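## Task

Place the AAA battery inside the chest, in the middle-row drawer on the left (left meaning as seen when facing the drawer fronts). Every other item on the table has to stay on the table. Drawers have no end stops and can be pulled fully out. Dropping the battery into its drawer from just above the rim is allowed. At the end all drawers must be closed. The chest may slide a few centimetres and rotate a little but has to stay upright. Nothing counts as done if it only stays in place because the robot is holding it.

## Robot and tools

Robot: two arms, left_arm and right_arm, each with six joints and a parallel gripper, plus a wrist camera on each (cam_left_wrist and cam_right_wrist, both 616x616 fisheye). The names are only labels, not sides of an image. Something may occasionally pull briefly on a held part.

Scene frame: origin on the table surface midway between the arms, +z up, +x out over the table, left_arm on the +y side. The state line (left_arm: ... | right_arm: ...) reports each gripper's end_effector_position in metres, end_effector_quat_wxyz, and linear (m/s) and angular (rad/s) velocities. The reported position is the point between the pads when closed and can be slightly wrong, more so at long reach. Gripper axes: fingers point along its own +z, and they open and close along its y.

The row: every moving command is one list of 18 numbers, each in [-1, 1], always covering both arms. Order: left_arm dx, dy, dz, rx, ry, rz, left_gripper position, force_limit, speed, then the same nine for right_arm/right_gripper. The first six per arm are an offset, not a pose: a target displacement expressed in that gripper's own axes, measured from the gripper's pose in the most recent result that showed it (before any such result, or for later calls within one reply, from where it is when the action begins). Scale: 1.0 equals 0.6 m of translation or 180 degrees; rx, ry, rz form a single rotation vector. Sending zeros therefore drives an arm back to that reference pose; it is not a pause. To keep an arm still, send the offset back to where it should be, and repeat its last three gripper numbers (a 0 there is a real command).

Gripper numbers: position +1 fully open (140 mm), pads touch near -0.8, -1 closes until blocked. force_limit roughly 14 N at -1, 60 N at 0, 107 N at +1. speed about 30 mm/s at -1, 140 at 0, 250 at +1. After closing with -1, confirm object_status = 2 (0 moving, 1 blocked while opening, 2 blocked while closing, 3 reached target or pads met; a thin part might still be held). To squeeze harder while gripping, raise force_limit and nudge position between -1 and -0.98. position_measured is in counts: 3 fully open, 230 pads touching, not linear. Closing pushes the fingertips about 24 mm further out, so keep that clearance above surfaces; tips extend roughly 33 mm beyond the reported point when closed, 9 mm when open.

Tools:
- execute_actions {"actions": [...], "pictures": bool}. Empty list: just returns state. One action {"rows": [[18 numbers], ...], "steps": n}: up to 15 rows and at most 15 steps of 1/30 s; each row is its own offset from the same reference pose, the last row repeats if rows run out. One wait {"steps": n} up to 300, counted from the previous result, including your reply time. Per step the command is clipped to within 70 mm and 16 degrees of the measured pose, so far targets need several calls; check the result and send the remainder. A refused call does nothing.
- move {"target": [18 numbers], "speed": m/s 0.002 to 0.5, default 0.25}: same offset row, but the grippers travel straight to the target, both finishing together, in 0.5 to 10 s (cut off at 10 s). Rotation rate cap is twice speed in rad/s. Gripper numbers are applied at the start. It does not avoid obstacles or the other arm, and the hand may lag, drift or overshoot speed near full extension. The result adds a move: line: ending such as done, off_target, moving, held, fault; limits=paced means the pose was clipped, limits=held means steps were blocked on the way (and it can then jump quickly). Distances to target are given per gripper.
- wait {"seconds": 0 to 10}: lets time pass with no new command.
- zoom_image {"camera", "region": [x0, y0, x1, y1]} pixels, at most 504 by 504, for a detailed look at the latest image.
- finished_scene {"scene": current scene number}: ends and grades the scene irreversibly. Do not reply without a tool call.

Other result lines: HELD marks steps where the clearance check withheld your command; "pose unreachable" names the arm whose command was altered; "Hand target" shows where the controller is now steering each gripper. Each result lists cameras whose calibration changed (intrinsics K, fisheye distortion, T_world_to_cam derived from joint readings, small errors).

Cautions: stiff arms fault if commanded even slightly into something firm; faster contact hits harder. A joint torque over its limit (waist and shoulder 306, elbow 144, wrist joints 40.5 N m) or 144 N of external force stops that arm for 10 s. Holding loads heats motors; heed MOTOR HOT before an over-temperature brake. Never let the arms collide or press together. Don't knock or place anything off the table, don't tip the chest, avoid drops other than the permitted release just above a drawer rim, and close all drawers before finishing. Faster, smoother work with less effort is better.

Each tool is called after ">>>" as a command line: name --argument value for each argument, lists and objects as JSON in quotes; but a table of rows of numbers goes row by row, as --pt "numbers of a row", without its own name.

## Session

>>> execute_actions --actions '[]'

Scene clock: 0.00 s of 7200.00 s.
left_arm: end_effector_position=(+0.8827, +0.8745, +0.2040) position_measured=3 object_status=3 end_effector_quat_wxyz=(-0.011, +0.993, -0.111, +0.034) end_effector_velocity=(-0.001, +0.001, -0.000) end_effector_angular_velocity=(-0.000, +0.001, +0.001) | right_arm: end_effector_position=(+0.0263, +0.3004, +0.3591) position_measured=3 object_status=3 end_effector_quat_wxyz=(+0.458, +0.233, +0.802, -0.306) end_effector_velocity=(+0.000, +0.000, -0.001) end_effector_angular_velocity=(-0.000, +0.000, +0.000)
Joint positions: left_arm=[ 0.442  0.751  0.946 -0.008  1.374  2.101] | right_arm=[ 1.723  0.83   0.886 -0.782  2.356  0.404]
Joint velocities: left_arm=[ 0.001 -0.     0.001 -0.     0.    -0.   ] | right_arm=[-0.     0.001 -0.     0.    -0.    -0.   ]
Hand target (left_arm): +0.883, +0.875, +0.204; -0.011, +0.993, -0.111, +0.034
Hand target (right_arm): +0.026, +0.300, +0.359; +0.458, +0.233, +0.802, -0.306
camera_calibration (this result's frames):
cam_left_wrist: T_world_to_cam=[[-0.304046, -0.950478, -0.0644065, 1.11686], [-0.904302, 0.266687, 0.333341, 0.50545], [-0.299657, 0.159594, -0.940604, 0.507273], [0, 0, 0, 1]] pos_world=[0.948663, 0.845796, 0.380589]
cam_right_wrist: T_world_to_cam=[[0.542518, 0.705812, -0.455526, -0.0594364], [0.320282, 0.327512, 0.888907, -0.427396], [0.776591, -0.628144, -0.0483779, 0.376208], [0, 0, 0, 1]] pos_world=[-0.123028, 0.418241, 0.37104]

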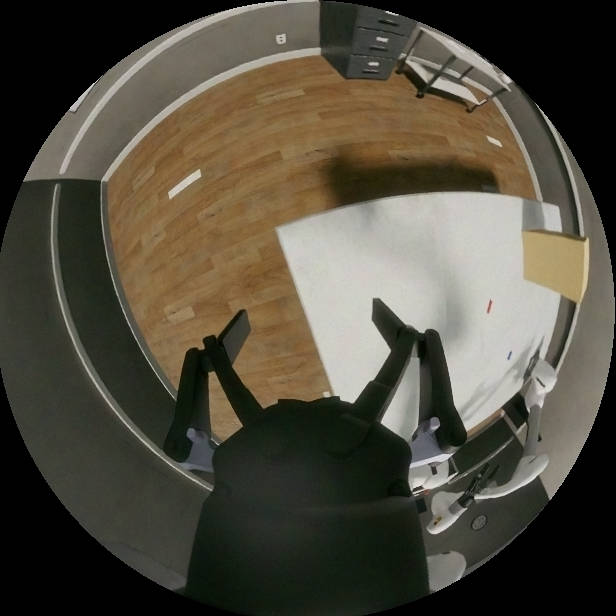

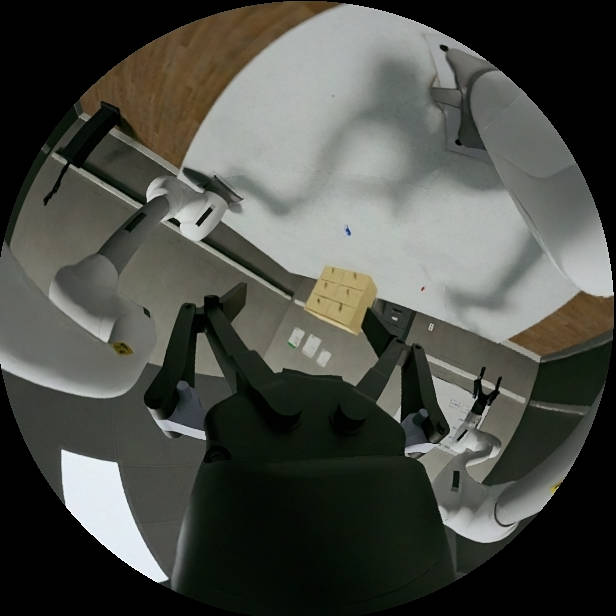

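>>> move --target '[0,0,0,0,0,0,1,0,0,-0.198,-0.012,0.91,0.037,0.364,0.885,0.2,0,0.5]' --speed 0.3

Scene clock: 13.27 s of 7200.00 s.
left_arm: end_effector_position=(+0.8827, +0.8745, +0.2040) position_measured=3 object_status=3 end_effector_quat_wxyz=(-0.011, +0.993, -0.111, +0.034) end_effector_velocity=(-0.000, +0.001, +0.000) end_effector_angular_velocity=(+0.000, -0.001, +0.001) | right_arm: end_effector_position=(+0.4005, -0.1000, +0.2507) position_measured=104 object_status=3 end_effector_quat_wxyz=(-0.000, +0.888, +0.000, +0.460) end_effector_velocity=(+0.000, -0.001, -0.000) end_effector_angular_velocity=(-0.002, -0.001, -0.002)
Joint positions: left_arm=[ 0.442  0.751  0.946 -0.008  1.374  2.101] | right_arm=[ 1.144 -0.107  2.301 -1.231  0.891  3.498]
Joint velocities: left_arm=[ 0.001  0.    -0.     0.    -0.001 -0.   ] | right_arm=[-0.     0.001  0.    -0.001  0.002  0.001]
Hand target (left_arm): +0.883, +0.875, +0.204; -0.011, +0.993, -0.111, +0.034
Hand target (right_arm): +0.400, -0.100, +0.251; -0.000, +0.888, +0.000, +0.460
Off the commanded pose (left_arm): 0.000 m, 0 deg.
Off the commanded pose (right_arm): 0.001 m, 0 deg.
After step 90, 4.83 s passed at rest.
move: done
camera_calibration (this result's frames):
cam_left_wrist: T_world_to_cam=[[-0.304046, -0.950478, -0.0644064, 1.11686], [-0.904302, 0.266687, 0.333341, 0.505449], [-0.299657, 0.159594, -0.940604, 0.507273], [0, 0, 0, 1]] pos_world=[0.948663, 0.845796, 0.380589]
cam_right_wrist: T_world_to_cam=[[0.124299, -0.977752, 0.168971, -0.186613], [-0.838828, -0.194508, -0.508462, 0.442622], [0.530016, -0.078536, -0.844343, 0.182033], [0, 0, 0, 1]] pos_world=[0.298, -0.0820717, 0.410287]

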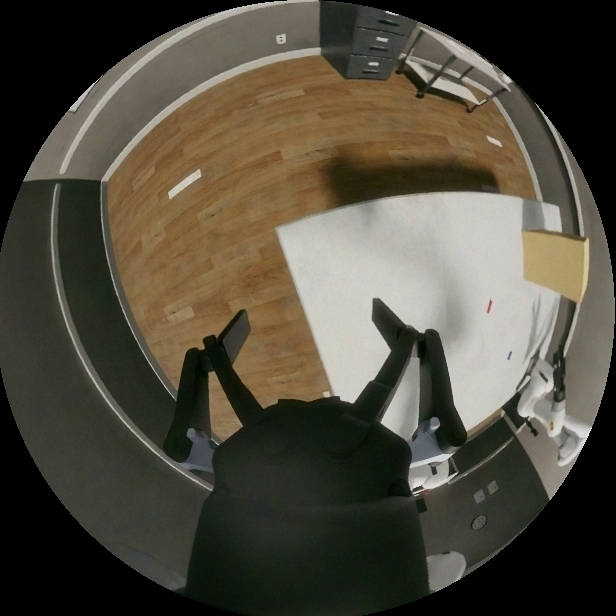

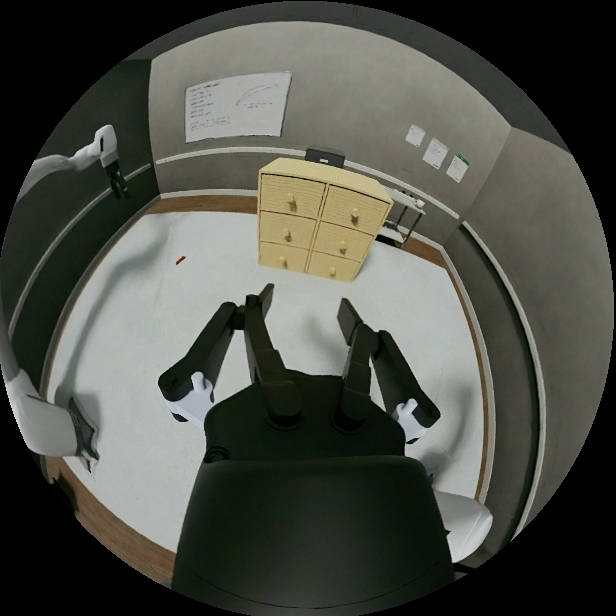

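>>> zoom_image --camera "cam_right_wrist" --region '[150,140,410,300]'

>>> zoom_image --camera "cam_left_wrist" --region '[460,220,600,380]'

Region (150, 140, 410, 300) of cam_right_wrist's 616x616 image, scaled by 1.938, with more detail than that image has; it fills the top 310 rows of this view, and the rest is white.

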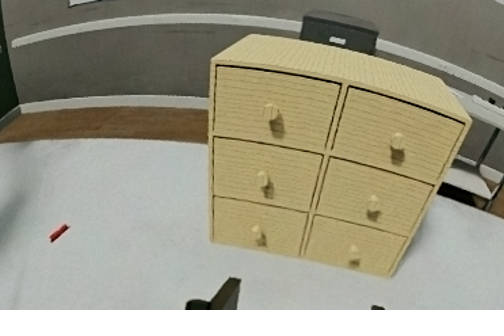

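Region (460, 220, 600, 380) of cam_left_wrist's 616x616 image, scaled by 3.150, with more detail than that image has; it fills the left 441 columns of this view, and the rest is white.

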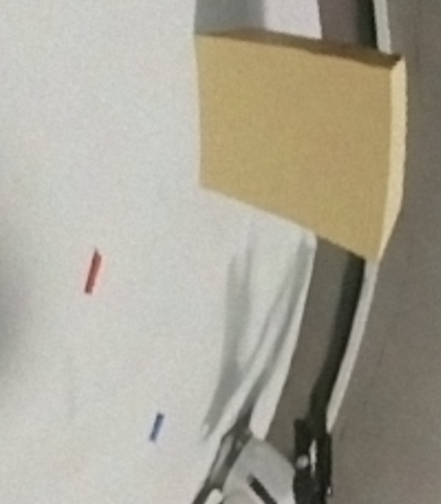

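>>> move --target '[-0.225,0.97,-0.03,0,0,0,0.3,0,0.5,0,0,0,0,0,0,0.2,0,0.5]' --speed 0.4

Scene clock: 23.57 s of 7200.00 s.
left_arm: end_effector_position=(+0.6228, +0.3364, +0.1971) position_measured=91 object_status=3 end_effector_quat_wxyz=(-0.010, +0.993, -0.111, +0.035) end_effector_velocity=(-0.001, -0.001, +0.000) end_effector_angular_velocity=(+0.001, +0.002, -0.001) | right_arm: end_effector_position=(+0.4005, -0.1000, +0.2507) position_measured=104 object_status=3 end_effector_quat_wxyz=(-0.000, +0.888, +0.000, +0.460) end_effector_velocity=(-0.000, +0.000, -0.000) end_effector_angular_velocity=(-0.000, +0.000, +0.000)
Joint positions: left_arm=[-0.222  0.292  1.678  0.041  1.109  1.419] | right_arm=[ 1.144 -0.107  2.301 -1.231  0.891  3.498]
Joint velocities: left_arm=[-0.001  0.    -0.     0.     0.002 -0.   ] | right_arm=[ 0.001  0.    -0.     0.     0.     0.   ]
Hand target (left_arm): +0.623, +0.336, +0.197; -0.010, +0.993, -0.111, +0.035
Hand target (right_arm): +0.401, -0.100, +0.251; -0.000, +0.888, +0.000, +0.460
Off the commanded pose (left_arm): 0.001 m, 0 deg.
Off the commanded pose (right_arm): 0.000 m, 0 deg.
After step 90, 5.37 s passed at rest.
move: done
camera_calibration (this result's frames):
cam_left_wrist: T_world_to_cam=[[-0.304212, -0.950466, -0.0637906, 0.52591], [-0.904565, 0.267225, 0.332194, 0.416437], [-0.298693, 0.15876, -0.941051, 0.508606], [0, 0, 0, 1]] pos_world=[0.688599, 0.307831, 0.373835]
cam_right_wrist: T_world_to_cam=[[0.124291, -0.97775, 0.168989, -0.186629], [-0.83883, -0.194511, -0.508459, 0.4426], [0.530015, -0.0785563, -0.844341, 0.182013], [0, 0, 0, 1]] pos_world=[0.297993, -0.0820881, 0.410264]

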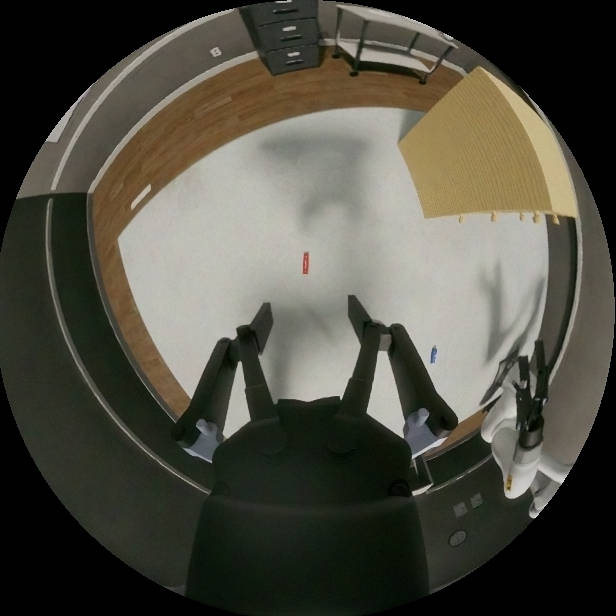

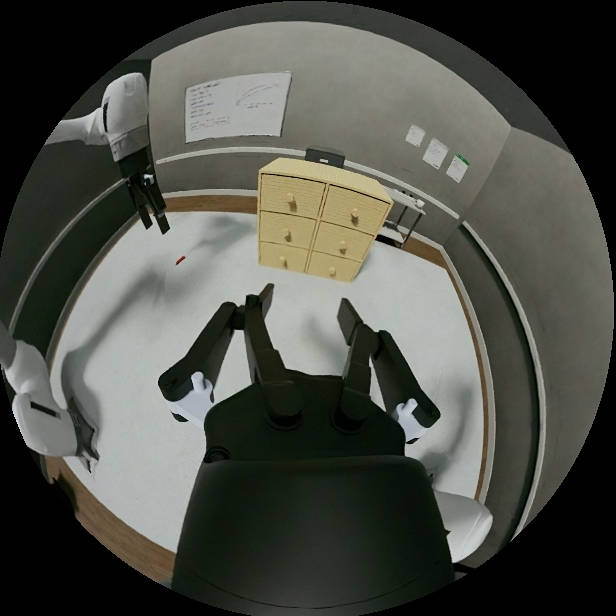

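>>> zoom_image --camera "cam_left_wrist" --region '[280,235,340,295]'

>>> zoom_image --camera "cam_left_wrist" --region '[405,325,465,385]'

Region (280, 235, 340, 295) of cam_left_wrist's 616x616 image, scaled by 8.400, with more detail than that image has.

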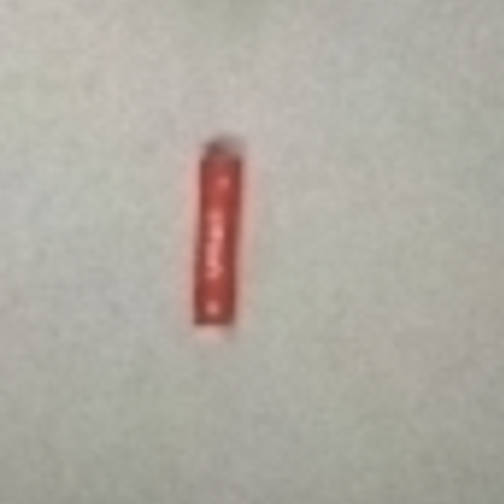

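Region (405, 325, 465, 385) of cam_left_wrist's 616x616 image, scaled by 8.400, with more detail than that image has.

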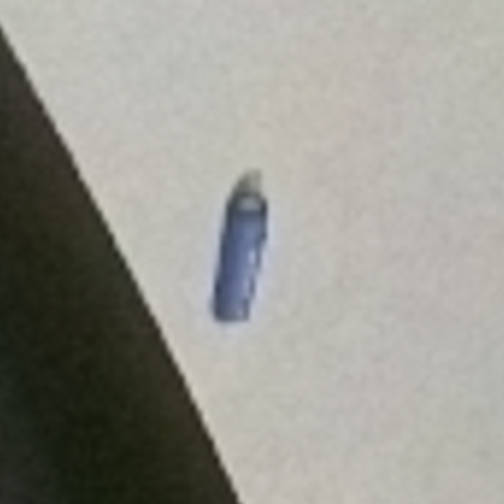

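>>> move --target '[0.047,-0.009,0.235,0,0,0,-0.2,0,0.5,0,0,0,0,0,0,0.2,0,0.5]' --speed 0.15

Scene clock: 32.00 s of 7200.00 s.
left_arm: end_effector_position=(+0.6614, +0.3370, +0.0584) position_measured=154 object_status=3 end_effector_quat_wxyz=(-0.010, +0.993, -0.111, +0.035) end_effector_velocity=(+0.002, +0.000, +0.001) end_effector_angular_velocity=(-0.001, -0.004, +0.002) | right_arm: end_effector_position=(+0.4005, -0.1000, +0.2507) position_measured=104 object_status=3 end_effector_quat_wxyz=(-0.000, +0.888, +0.000, +0.460) end_effector_velocity=(+0.000, +0.001, +0.000) end_effector_angular_velocity=(+0.001, -0.000, +0.001)
Joint positions: left_arm=[-0.203  0.454  1.726  0.045  0.9    1.429] | right_arm=[ 1.144 -0.107  2.301 -1.231  0.891  3.498]
Joint velocities: left_arm=[ 0.002  0.    -0.003 -0.    -0.001 -0.   ] | right_arm=[ 0.     0.    -0.001 -0.    -0.     0.   ]
Hand target (left_arm): +0.661, +0.337, +0.058; -0.010, +0.993, -0.111, +0.035
Hand target (right_arm): +0.401, -0.100, +0.251; -0.000, +0.888, +0.000, +0.460
Off the commanded pose (left_arm): 0.000 m, 0 deg.
Off the commanded pose (right_arm): 0.000 m, 0 deg.
After step 90, 4.17 s passed at rest.
move: done
camera_calibration (this result's frames):
cam_left_wrist: T_world_to_cam=[[-0.304494, -0.950381, -0.0637157, 0.529558], [-0.904447, 0.2675, 0.332294, 0.497083], [-0.298762, 0.158809, -0.941021, 0.389495], [0, 0, 0, 1]] pos_world=[0.727199, 0.308456, 0.235087]
cam_right_wrist: T_world_to_cam=[[0.124299, -0.977752, 0.16897, -0.186613], [-0.838828, -0.194508, -0.508462, 0.442622], [0.530016, -0.0785354, -0.844343, 0.182033], [0, 0, 0, 1]] pos_world=[0.298, -0.0820716, 0.410287]

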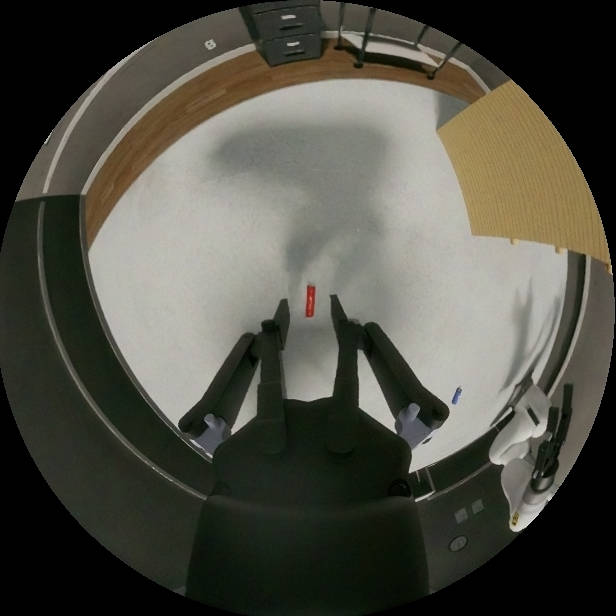

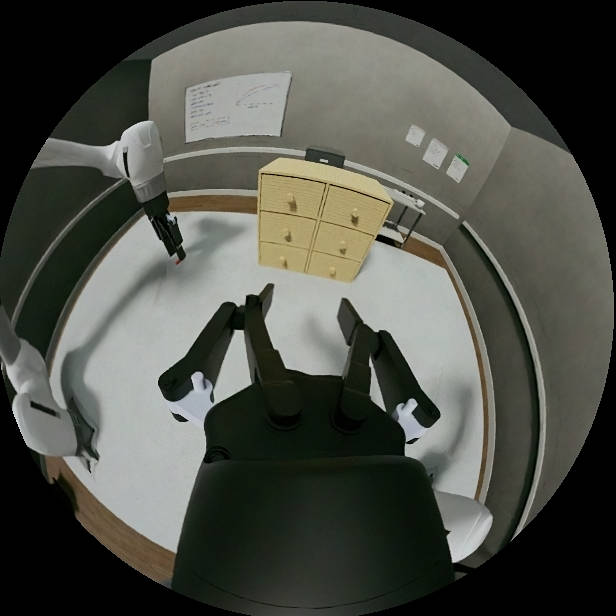

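>>> move --target '[0,0,0.036,0,0,0,-0.2,0,0.5,0.075,-0.113,0.353,0,0,0,0.2,0,0.5]' --speed 0.15

>>> move --target '[0,0,0,0,0,0,-1,0,0.3,0,0,0,0,0,0,0.2,0,0.5]'

Scene clock: 35.90 s of 7200.00 s.
left_arm: end_effector_position=(+0.6629, +0.3373, +0.0368) position_measured=154 object_status=3 end_effector_quat_wxyz=(-0.010, +0.993, -0.111, +0.035) end_effector_velocity=(+0.000, +0.001, -0.000) end_effector_angular_velocity=(-0.000, -0.001, +0.001) | right_arm: end_effector_position=(+0.5995, -0.0322, +0.1649) position_measured=104 object_status=3 end_effector_quat_wxyz=(-0.000, +0.888, +0.000, +0.460) end_effector_velocity=(-0.001, -0.001, -0.000) end_effector_angular_velocity=(-0.001, +0.000, +0.001)
Joint positions: left_arm=[-0.202  0.476  1.737  0.047  0.866  1.428] | right_arm=[ 0.87   0.249  2.11  -1.537  0.656  3.673]
Joint velocities: left_arm=[ 0.001 -0.     0.    -0.    -0.001 -0.   ] | right_arm=[ 0.    -0.     0.001 -0.001 -0.     0.   ]
Hand target (left_arm): +0.663, +0.337, +0.037; -0.010, +0.993, -0.111, +0.035
Hand target (right_arm): +0.599, -0.032, +0.165; -0.000, +0.888, +0.000, +0.460
Off the commanded pose (left_arm): 0.000 m, 0 deg.
Off the commanded pose (right_arm): 0.000 m, 0 deg.
move: done
camera_calibration (this result's frames):
cam_left_wrist: T_world_to_cam=[[-0.304535, -0.950369, -0.0636932, 0.5289], [-0.904435, 0.267545, 0.33229, 0.505552], [-0.298758, 0.1588, -0.941024, 0.36963], [0, 0, 0, 1]] pos_world=[0.728737, 0.308695, 0.213528]
cam_right_wrist: T_world_to_cam=[[0.124487, -0.977644, 0.169458, -0.130733], [-0.83862, -0.194949, -0.508637, 0.578926], [0.530301, -0.0787923, -0.84414, 0.00923973], [0, 0, 0, 1]] pos_world=[0.496874, -0.0142211, 0.324416]

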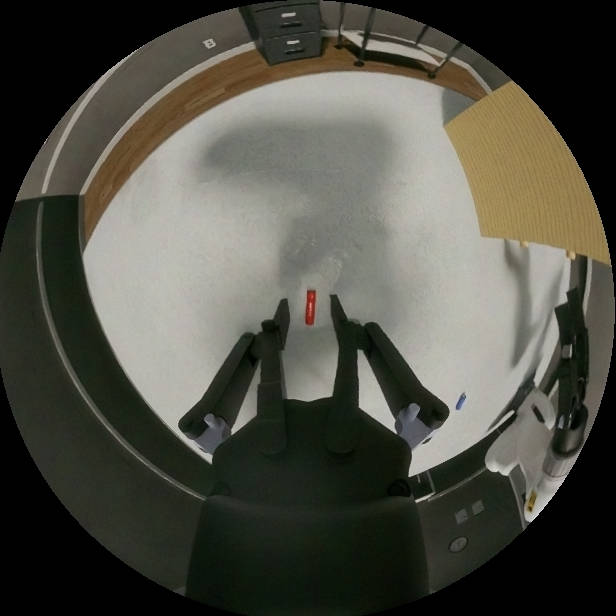

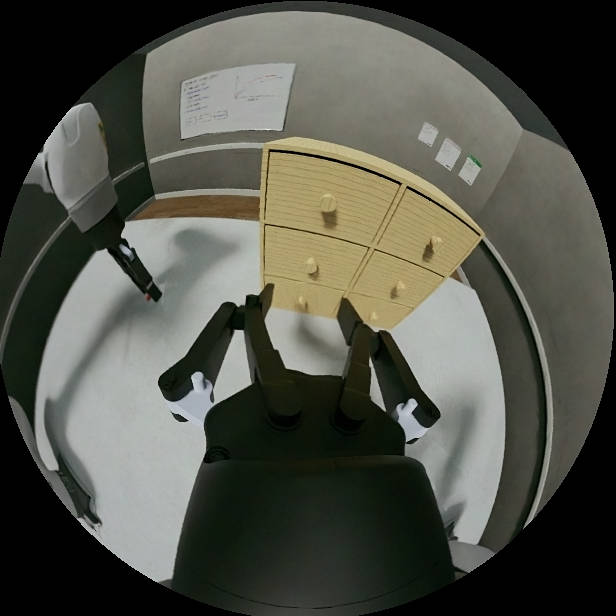

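Scene clock: 36.40 s of 7200.00 s.
left_arm: end_effector_position=(+0.6629, +0.3373, +0.0368) position_measured=220 object_status=2 end_effector_quat_wxyz=(-0.010, +0.993, -0.111, +0.035) end_effector_velocity=(-0.001, -0.001, -0.000) end_effector_angular_velocity=(+0.000, +0.001, -0.001) | right_arm: end_effector_position=(+0.5995, -0.0322, +0.1649) position_measured=104 object_status=3 end_effector_quat_wxyz=(-0.000, +0.888, +0.000, +0.460) end_effector_velocity=(-0.000, +0.000, -0.000) end_effector_angular_velocity=(+0.000, +0.000, +0.000)
Joint positions: left_arm=[-0.202  0.476  1.737  0.047  0.866  1.428] | right_arm=[ 0.87   0.249  2.11  -1.537  0.656  3.673]
Joint velocities: left_arm=[-0.001  0.     0.     0.     0.    -0.   ] | right_arm=[ 0. -0.  0. -0. -0.  0.]
Hand target (left_arm): +0.663, +0.337, +0.037; -0.010, +0.993, -0.111, +0.035
Hand target (right_arm): +0.599, -0.032, +0.165; -0.000, +0.888, +0.000, +0.460
Off the commanded pose (left_arm): 0.000 m, 0 deg.
Off the commanded pose (right_arm): 0.000 m, 0 deg.
move: done
camera_calibration (this result's frames):
cam_left_wrist: T_world_to_cam=[[-0.304543, -0.950365, -0.0637128, 0.528915], [-0.904439, 0.26755, 0.332276, 0.505558], [-0.298738, 0.158817, -0.941028, 0.369612], [0, 0, 0, 1]] pos_world=[0.72874, 0.3087, 0.213529]
cam_right_wrist: T_world_to_cam=[[0.12449, -0.977643, 0.169459, -0.13073], [-0.838619, -0.194952, -0.508637, 0.578928], [0.530301, -0.0787917, -0.84414, 0.00923592], [0, 0, 0, 1]] pos_world=[0.496877, -0.0142166, 0.324414]

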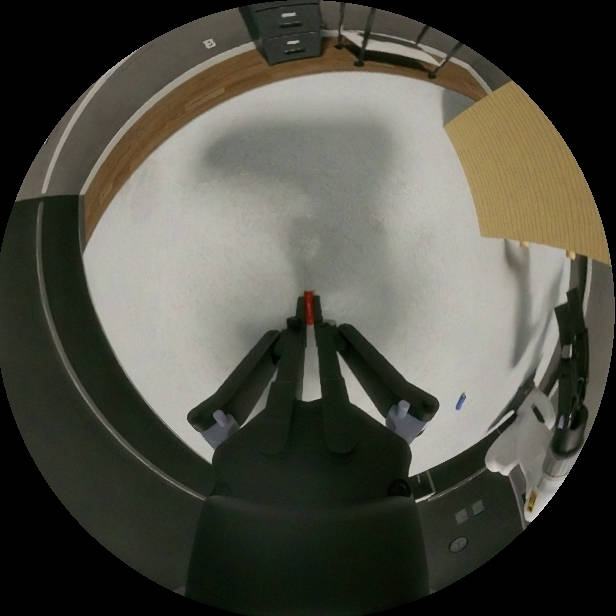

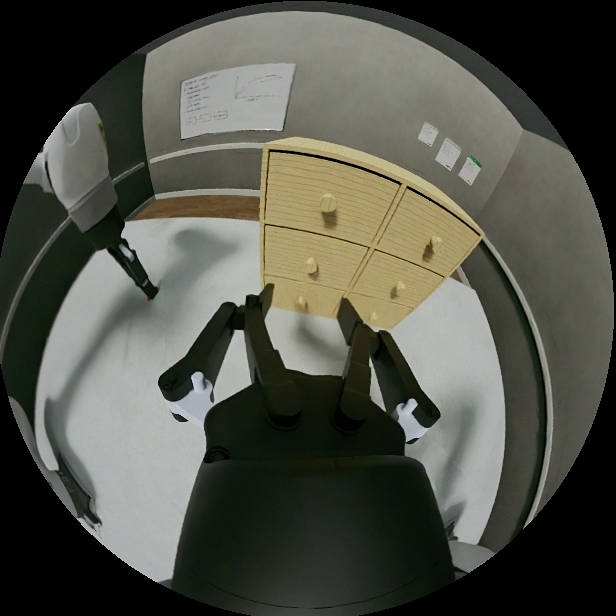

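>>> move --target '[0,0,-0.3,0,0,0,-1,0,0.3,0.058,-0.004,0.086,0,0,0,0.2,0,0.5]' --speed 0.12

Scene clock: 47.33 s of 7200.00 s.
left_arm: end_effector_position=(+0.6501, +0.3353, +0.2165) position_measured=220 object_status=2 end_effector_quat_wxyz=(-0.010, +0.993, -0.111, +0.035) end_effector_velocity=(-0.000, -0.001, -0.000) end_effector_angular_velocity=(+0.000, +0.001, -0.001) | right_arm: end_effector_position=(+0.6617, -0.0298, +0.1634) position_measured=104 object_status=3 end_effector_quat_wxyz=(-0.000, +0.888, +0.000, +0.460) end_effector_velocity=(-0.000, -0.000, -0.001) end_effector_angular_velocity=(-0.001, +0.001, +0.000)
Joint positions: left_arm=[-0.21   0.32   1.603  0.04   1.156  1.433] | right_arm=[ 0.794  0.306  2.032 -1.56   0.602  3.635]
Joint velocities: left_arm=[-0.001  0.001 -0.001 -0.     0.001 -0.   ] | right_arm=[-0.     0.001  0.001 -0.    -0.001 -0.   ]
Hand target (left_arm): +0.650, +0.335, +0.217; -0.010, +0.993, -0.111, +0.035
Hand target (right_arm): +0.662, -0.030, +0.163; -0.000, +0.888, +0.000, +0.460
Off the commanded pose (left_arm): 0.000 m, 0 deg.
Off the commanded pose (right_arm): 0.000 m, 0 deg.
After step 90, 6.13 s passed at rest.
move: done
camera_calibration (this result's frames):
cam_left_wrist: T_world_to_cam=[[-0.304171, -0.950476, -0.0638362, 0.534377], [-0.904564, 0.267164, 0.332247, 0.434962], [-0.298738, 0.158804, -0.94103, 0.535177], [0, 0, 0, 1]] pos_world=[0.715871, 0.306718, 0.393215]
cam_right_wrist: T_world_to_cam=[[0.12448, -0.977606, 0.169682, -0.135985], [-0.838576, -0.195066, -0.508664, 0.630818], [0.530372, -0.0789728, -0.844078, -0.0248602], [0, 0, 0, 1]] pos_world=[0.559102, -0.0118514, 0.322965]

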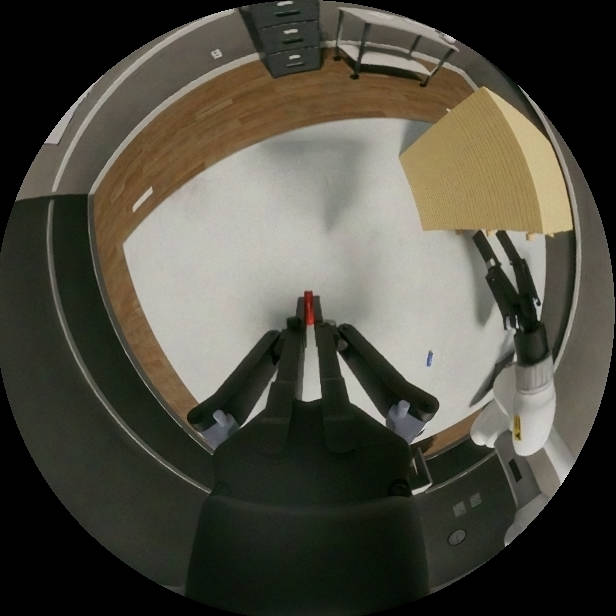

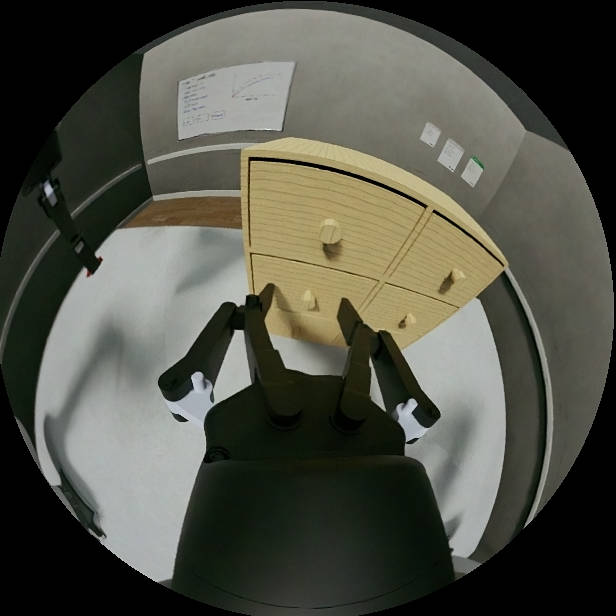

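>>> move --target '[0,0,0,0,0,0,-1,0,0.3,0.003,0,0.004,0,0,0,0.2,0,0.5]' --speed 0.05

>>> move --target '[0,0,0,0,0,0,-1,0,0.3,0,0,0,0,0,0,-1,0.3,0.5]'

>>> move --target '[0,0,0,0,0,0,-1,0,0.3,-0.095,0,-0.137,0,0,0,-1,0.3,0.5]' --speed 0.05

Scene clock: 52.77 s of 7200.00 s.
left_arm: end_effector_position=(+0.6501, +0.3353, +0.2165) position_measured=220 object_status=2 end_effector_quat_wxyz=(-0.010, +0.993, -0.111, +0.035) end_effector_velocity=(-0.000, -0.000, -0.000) end_effector_angular_velocity=(-0.000, +0.000, -0.000) | right_arm: end_effector_position=(+0.6647, -0.0298, +0.1635) position_measured=104 object_status=3 end_effector_quat_wxyz=(-0.000, +0.888, +0.000, +0.460) end_effector_velocity=(-0.000, +0.001, +0.000) end_effector_angular_velocity=(+0.000, -0.000, +0.001)
Joint positions: left_arm=[-0.21   0.32   1.603  0.04   1.156  1.433] | right_arm=[ 0.791  0.309  2.029 -1.56   0.6    3.633]
Joint velocities: left_arm=[-0. -0.  0. -0. -0. -0.] | right_arm=[ 0.001  0.    -0.     0.    -0.    -0.   ]
Hand target (left_arm): +0.650, +0.335, +0.217; -0.010, +0.993, -0.111, +0.035
Hand target (right_arm): +0.665, -0.030, +0.164; -0.000, +0.888, +0.000, +0.460
Off the commanded pose (left_arm): 0.000 m, 0 deg.
Off the commanded pose (right_arm): 0.000 m, 0 deg.
After step 90, 1.73 s passed at rest.
move: done
camera_calibration (this result's frames):
cam_left_wrist: T_world_to_cam=[[-0.304172, -0.950476, -0.0638371, 0.534376], [-0.90456, 0.267162, 0.332259, 0.434985], [-0.29875, 0.158809, -0.941025, 0.535179], [0, 0, 0, 1]] pos_world=[0.715897, 0.306709, 0.393202]
cam_right_wrist: T_world_to_cam=[[0.124478, -0.977604, 0.169691, -0.136375], [-0.838579, -0.195068, -0.508659, 0.633369], [0.530369, -0.0789825, -0.84408, -0.0263812], [0, 0, 0, 1]] pos_world=[0.562097, -0.0118545, 0.323043]

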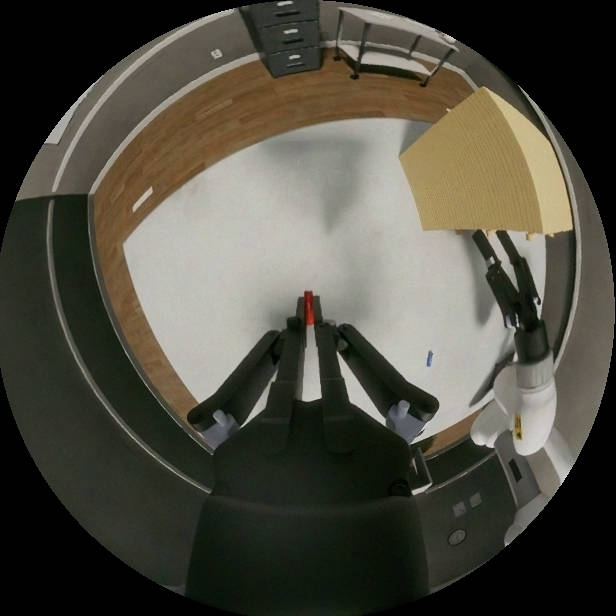

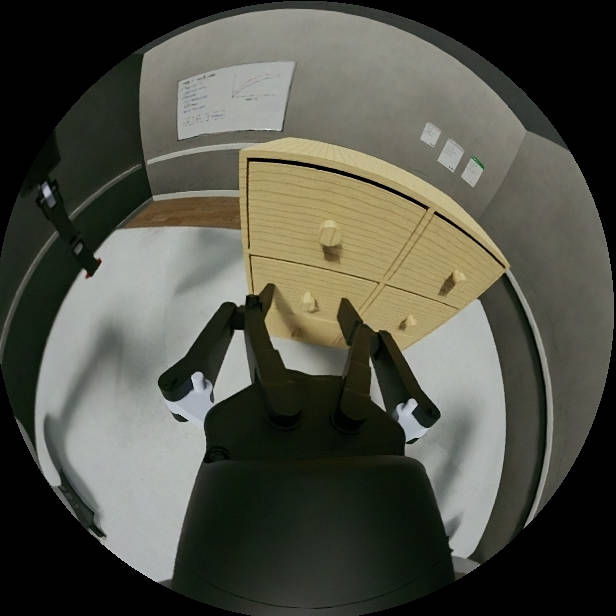

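Scene clock: 53.37 s of 7200.00 s.
left_arm: end_effector_position=(+0.6501, +0.3353, +0.2165) position_measured=220 object_status=2 end_effector_quat_wxyz=(-0.010, +0.993, -0.111, +0.035) end_effector_velocity=(+0.001, +0.001, +0.000) end_effector_angular_velocity=(-0.000, -0.001, +0.001) | right_arm: end_effector_position=(+0.6647, -0.0298, +0.1635) position_measured=213 object_status=2 end_effector_quat_wxyz=(-0.000, +0.888, +0.001, +0.460) end_effector_velocity=(-0.000, -0.001, -0.000) end_effector_angular_velocity=(-0.001, +0.000, -0.001)
Joint positions: left_arm=[-0.21   0.32   1.603  0.04   1.156  1.433] | right_arm=[ 0.791  0.309  2.028 -1.56   0.6    3.633]
Joint velocities: left_arm=[ 0.001  0.    -0.    -0.    -0.    -0.   ] | right_arm=[-0.    -0.     0.001  0.     0.001  0.   ]
Hand target (left_arm): +0.650, +0.335, +0.217; -0.010, +0.993, -0.111, +0.035
Hand target (right_arm): +0.665, -0.030, +0.163; -0.000, +0.888, +0.000, +0.460
Off the commanded pose (left_arm): 0.000 m, 0 deg.
Off the commanded pose (right_arm): 0.000 m, 0 deg.
move: done
camera_calibration (this result's frames):
cam_left_wrist: T_world_to_cam=[[-0.304172, -0.950476, -0.0638369, 0.534376], [-0.904559, 0.267163, 0.332259, 0.434985], [-0.29875, 0.158808, -0.941025, 0.535179], [0, 0, 0, 1]] pos_world=[0.715896, 0.306709, 0.393202]
cam_right_wrist: T_world_to_cam=[[0.124582, -0.977599, 0.169644, -0.136389], [-0.838535, -0.195137, -0.508706, 0.633409], [0.530414, -0.0788771, -0.844061, -0.0263972], [0, 0, 0, 1]] pos_world=[0.562128, -0.0118143, 0.323075]

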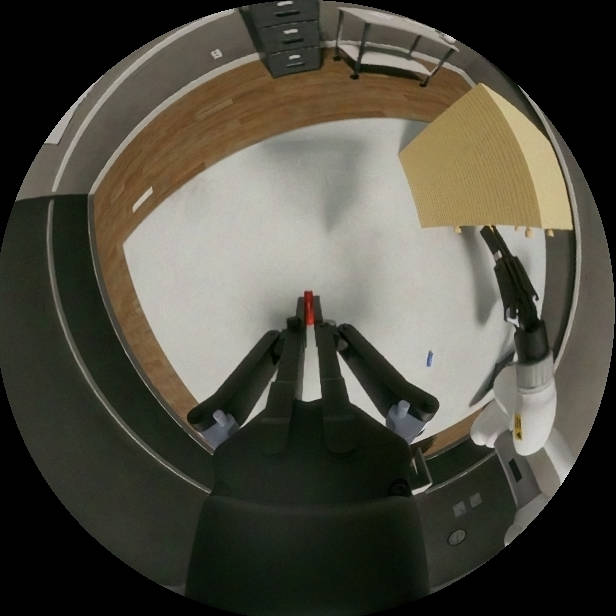

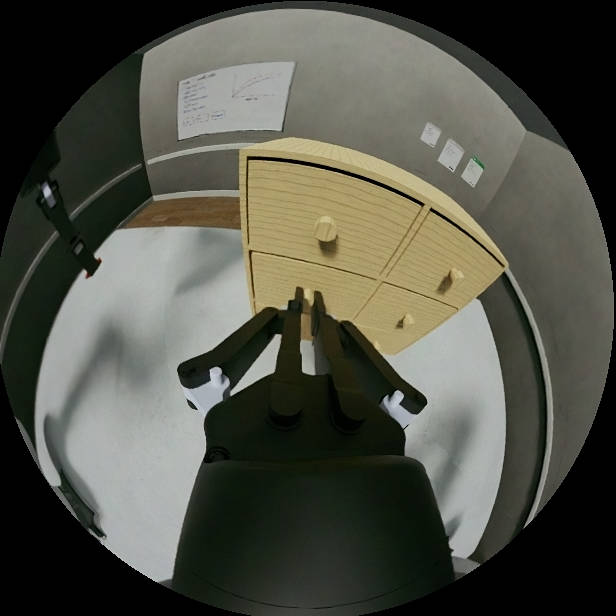

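Scene clock: 55.63 s of 7200.00 s.
left_arm: end_effector_position=(+0.6501, +0.3353, +0.2165) position_measured=220 object_status=2 end_effector_quat_wxyz=(-0.010, +0.993, -0.111, +0.035) end_effector_velocity=(+0.000, -0.001, +0.000) end_effector_angular_velocity=(-0.000, -0.001, -0.002) | right_arm: end_effector_position=(+0.5647, -0.0297, +0.1645) position_measured=213 object_status=2 end_effector_quat_wxyz=(-0.000, +0.888, +0.000, +0.460) end_effector_velocity=(-0.001, -0.000, -0.001) end_effector_angular_velocity=(-0.001, +0.001, +0.000)
Joint positions: left_arm=[-0.21   0.32   1.603  0.04   1.156  1.433] | right_arm=[ 0.923  0.225  2.145 -1.514  0.692  3.691]
Joint velocities: left_arm=[-0.001 -0.    -0.     0.    -0.001 -0.   ] | right_arm=[ 0.001  0.     0.001 -0.     0.     0.   ]
Hand target (left_arm): +0.650, +0.335, +0.217; -0.010, +0.993, -0.111, +0.035
Hand target (right_arm): +0.565, -0.030, +0.165; -0.000, +0.888, +0.000, +0.460
Off the commanded pose (left_arm): 0.000 m, 0 deg.
Off the commanded pose (right_arm): 0.000 m, 0 deg.
move: done
camera_calibration (this result's frames):
cam_left_wrist: T_world_to_cam=[[-0.304172, -0.950476, -0.0638371, 0.534376], [-0.904559, 0.267163, 0.332259, 0.434985], [-0.29875, 0.158809, -0.941025, 0.535179], [0, 0, 0, 1]] pos_world=[0.715897, 0.306709, 0.393202]
cam_right_wrist: T_world_to_cam=[[0.124632, -0.977654, 0.169291, -0.123964], [-0.838593, -0.194986, -0.508667, 0.550073], [0.53031, -0.0785704, -0.844155, 0.0276257], [0, 0, 0, 1]] pos_world=[0.462087, -0.011767, 0.32411]

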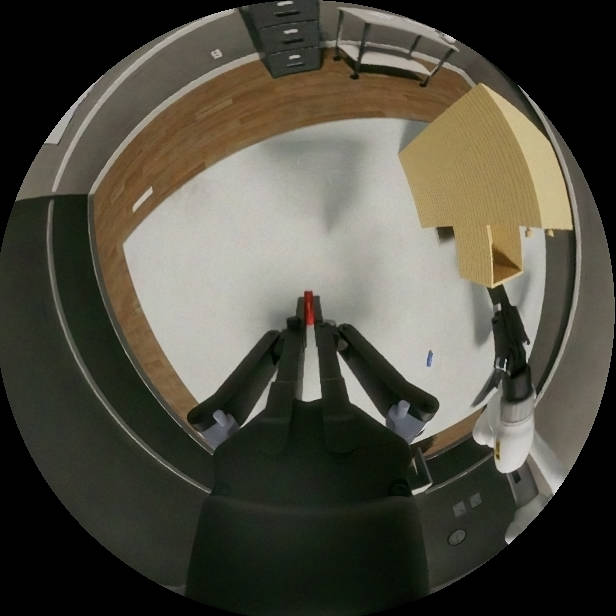

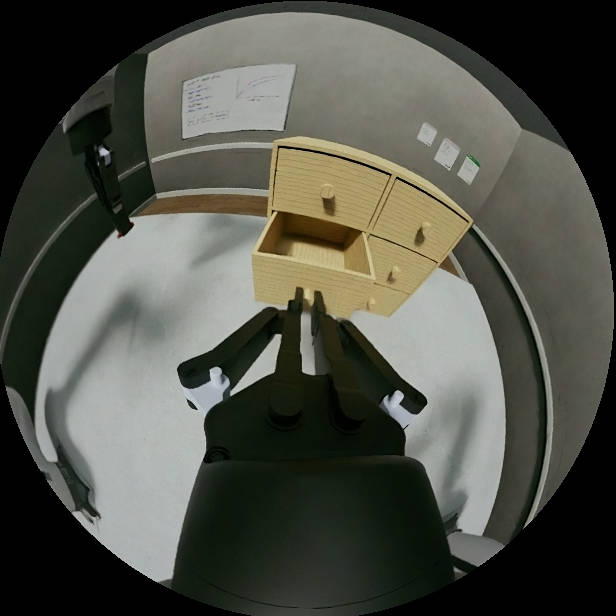

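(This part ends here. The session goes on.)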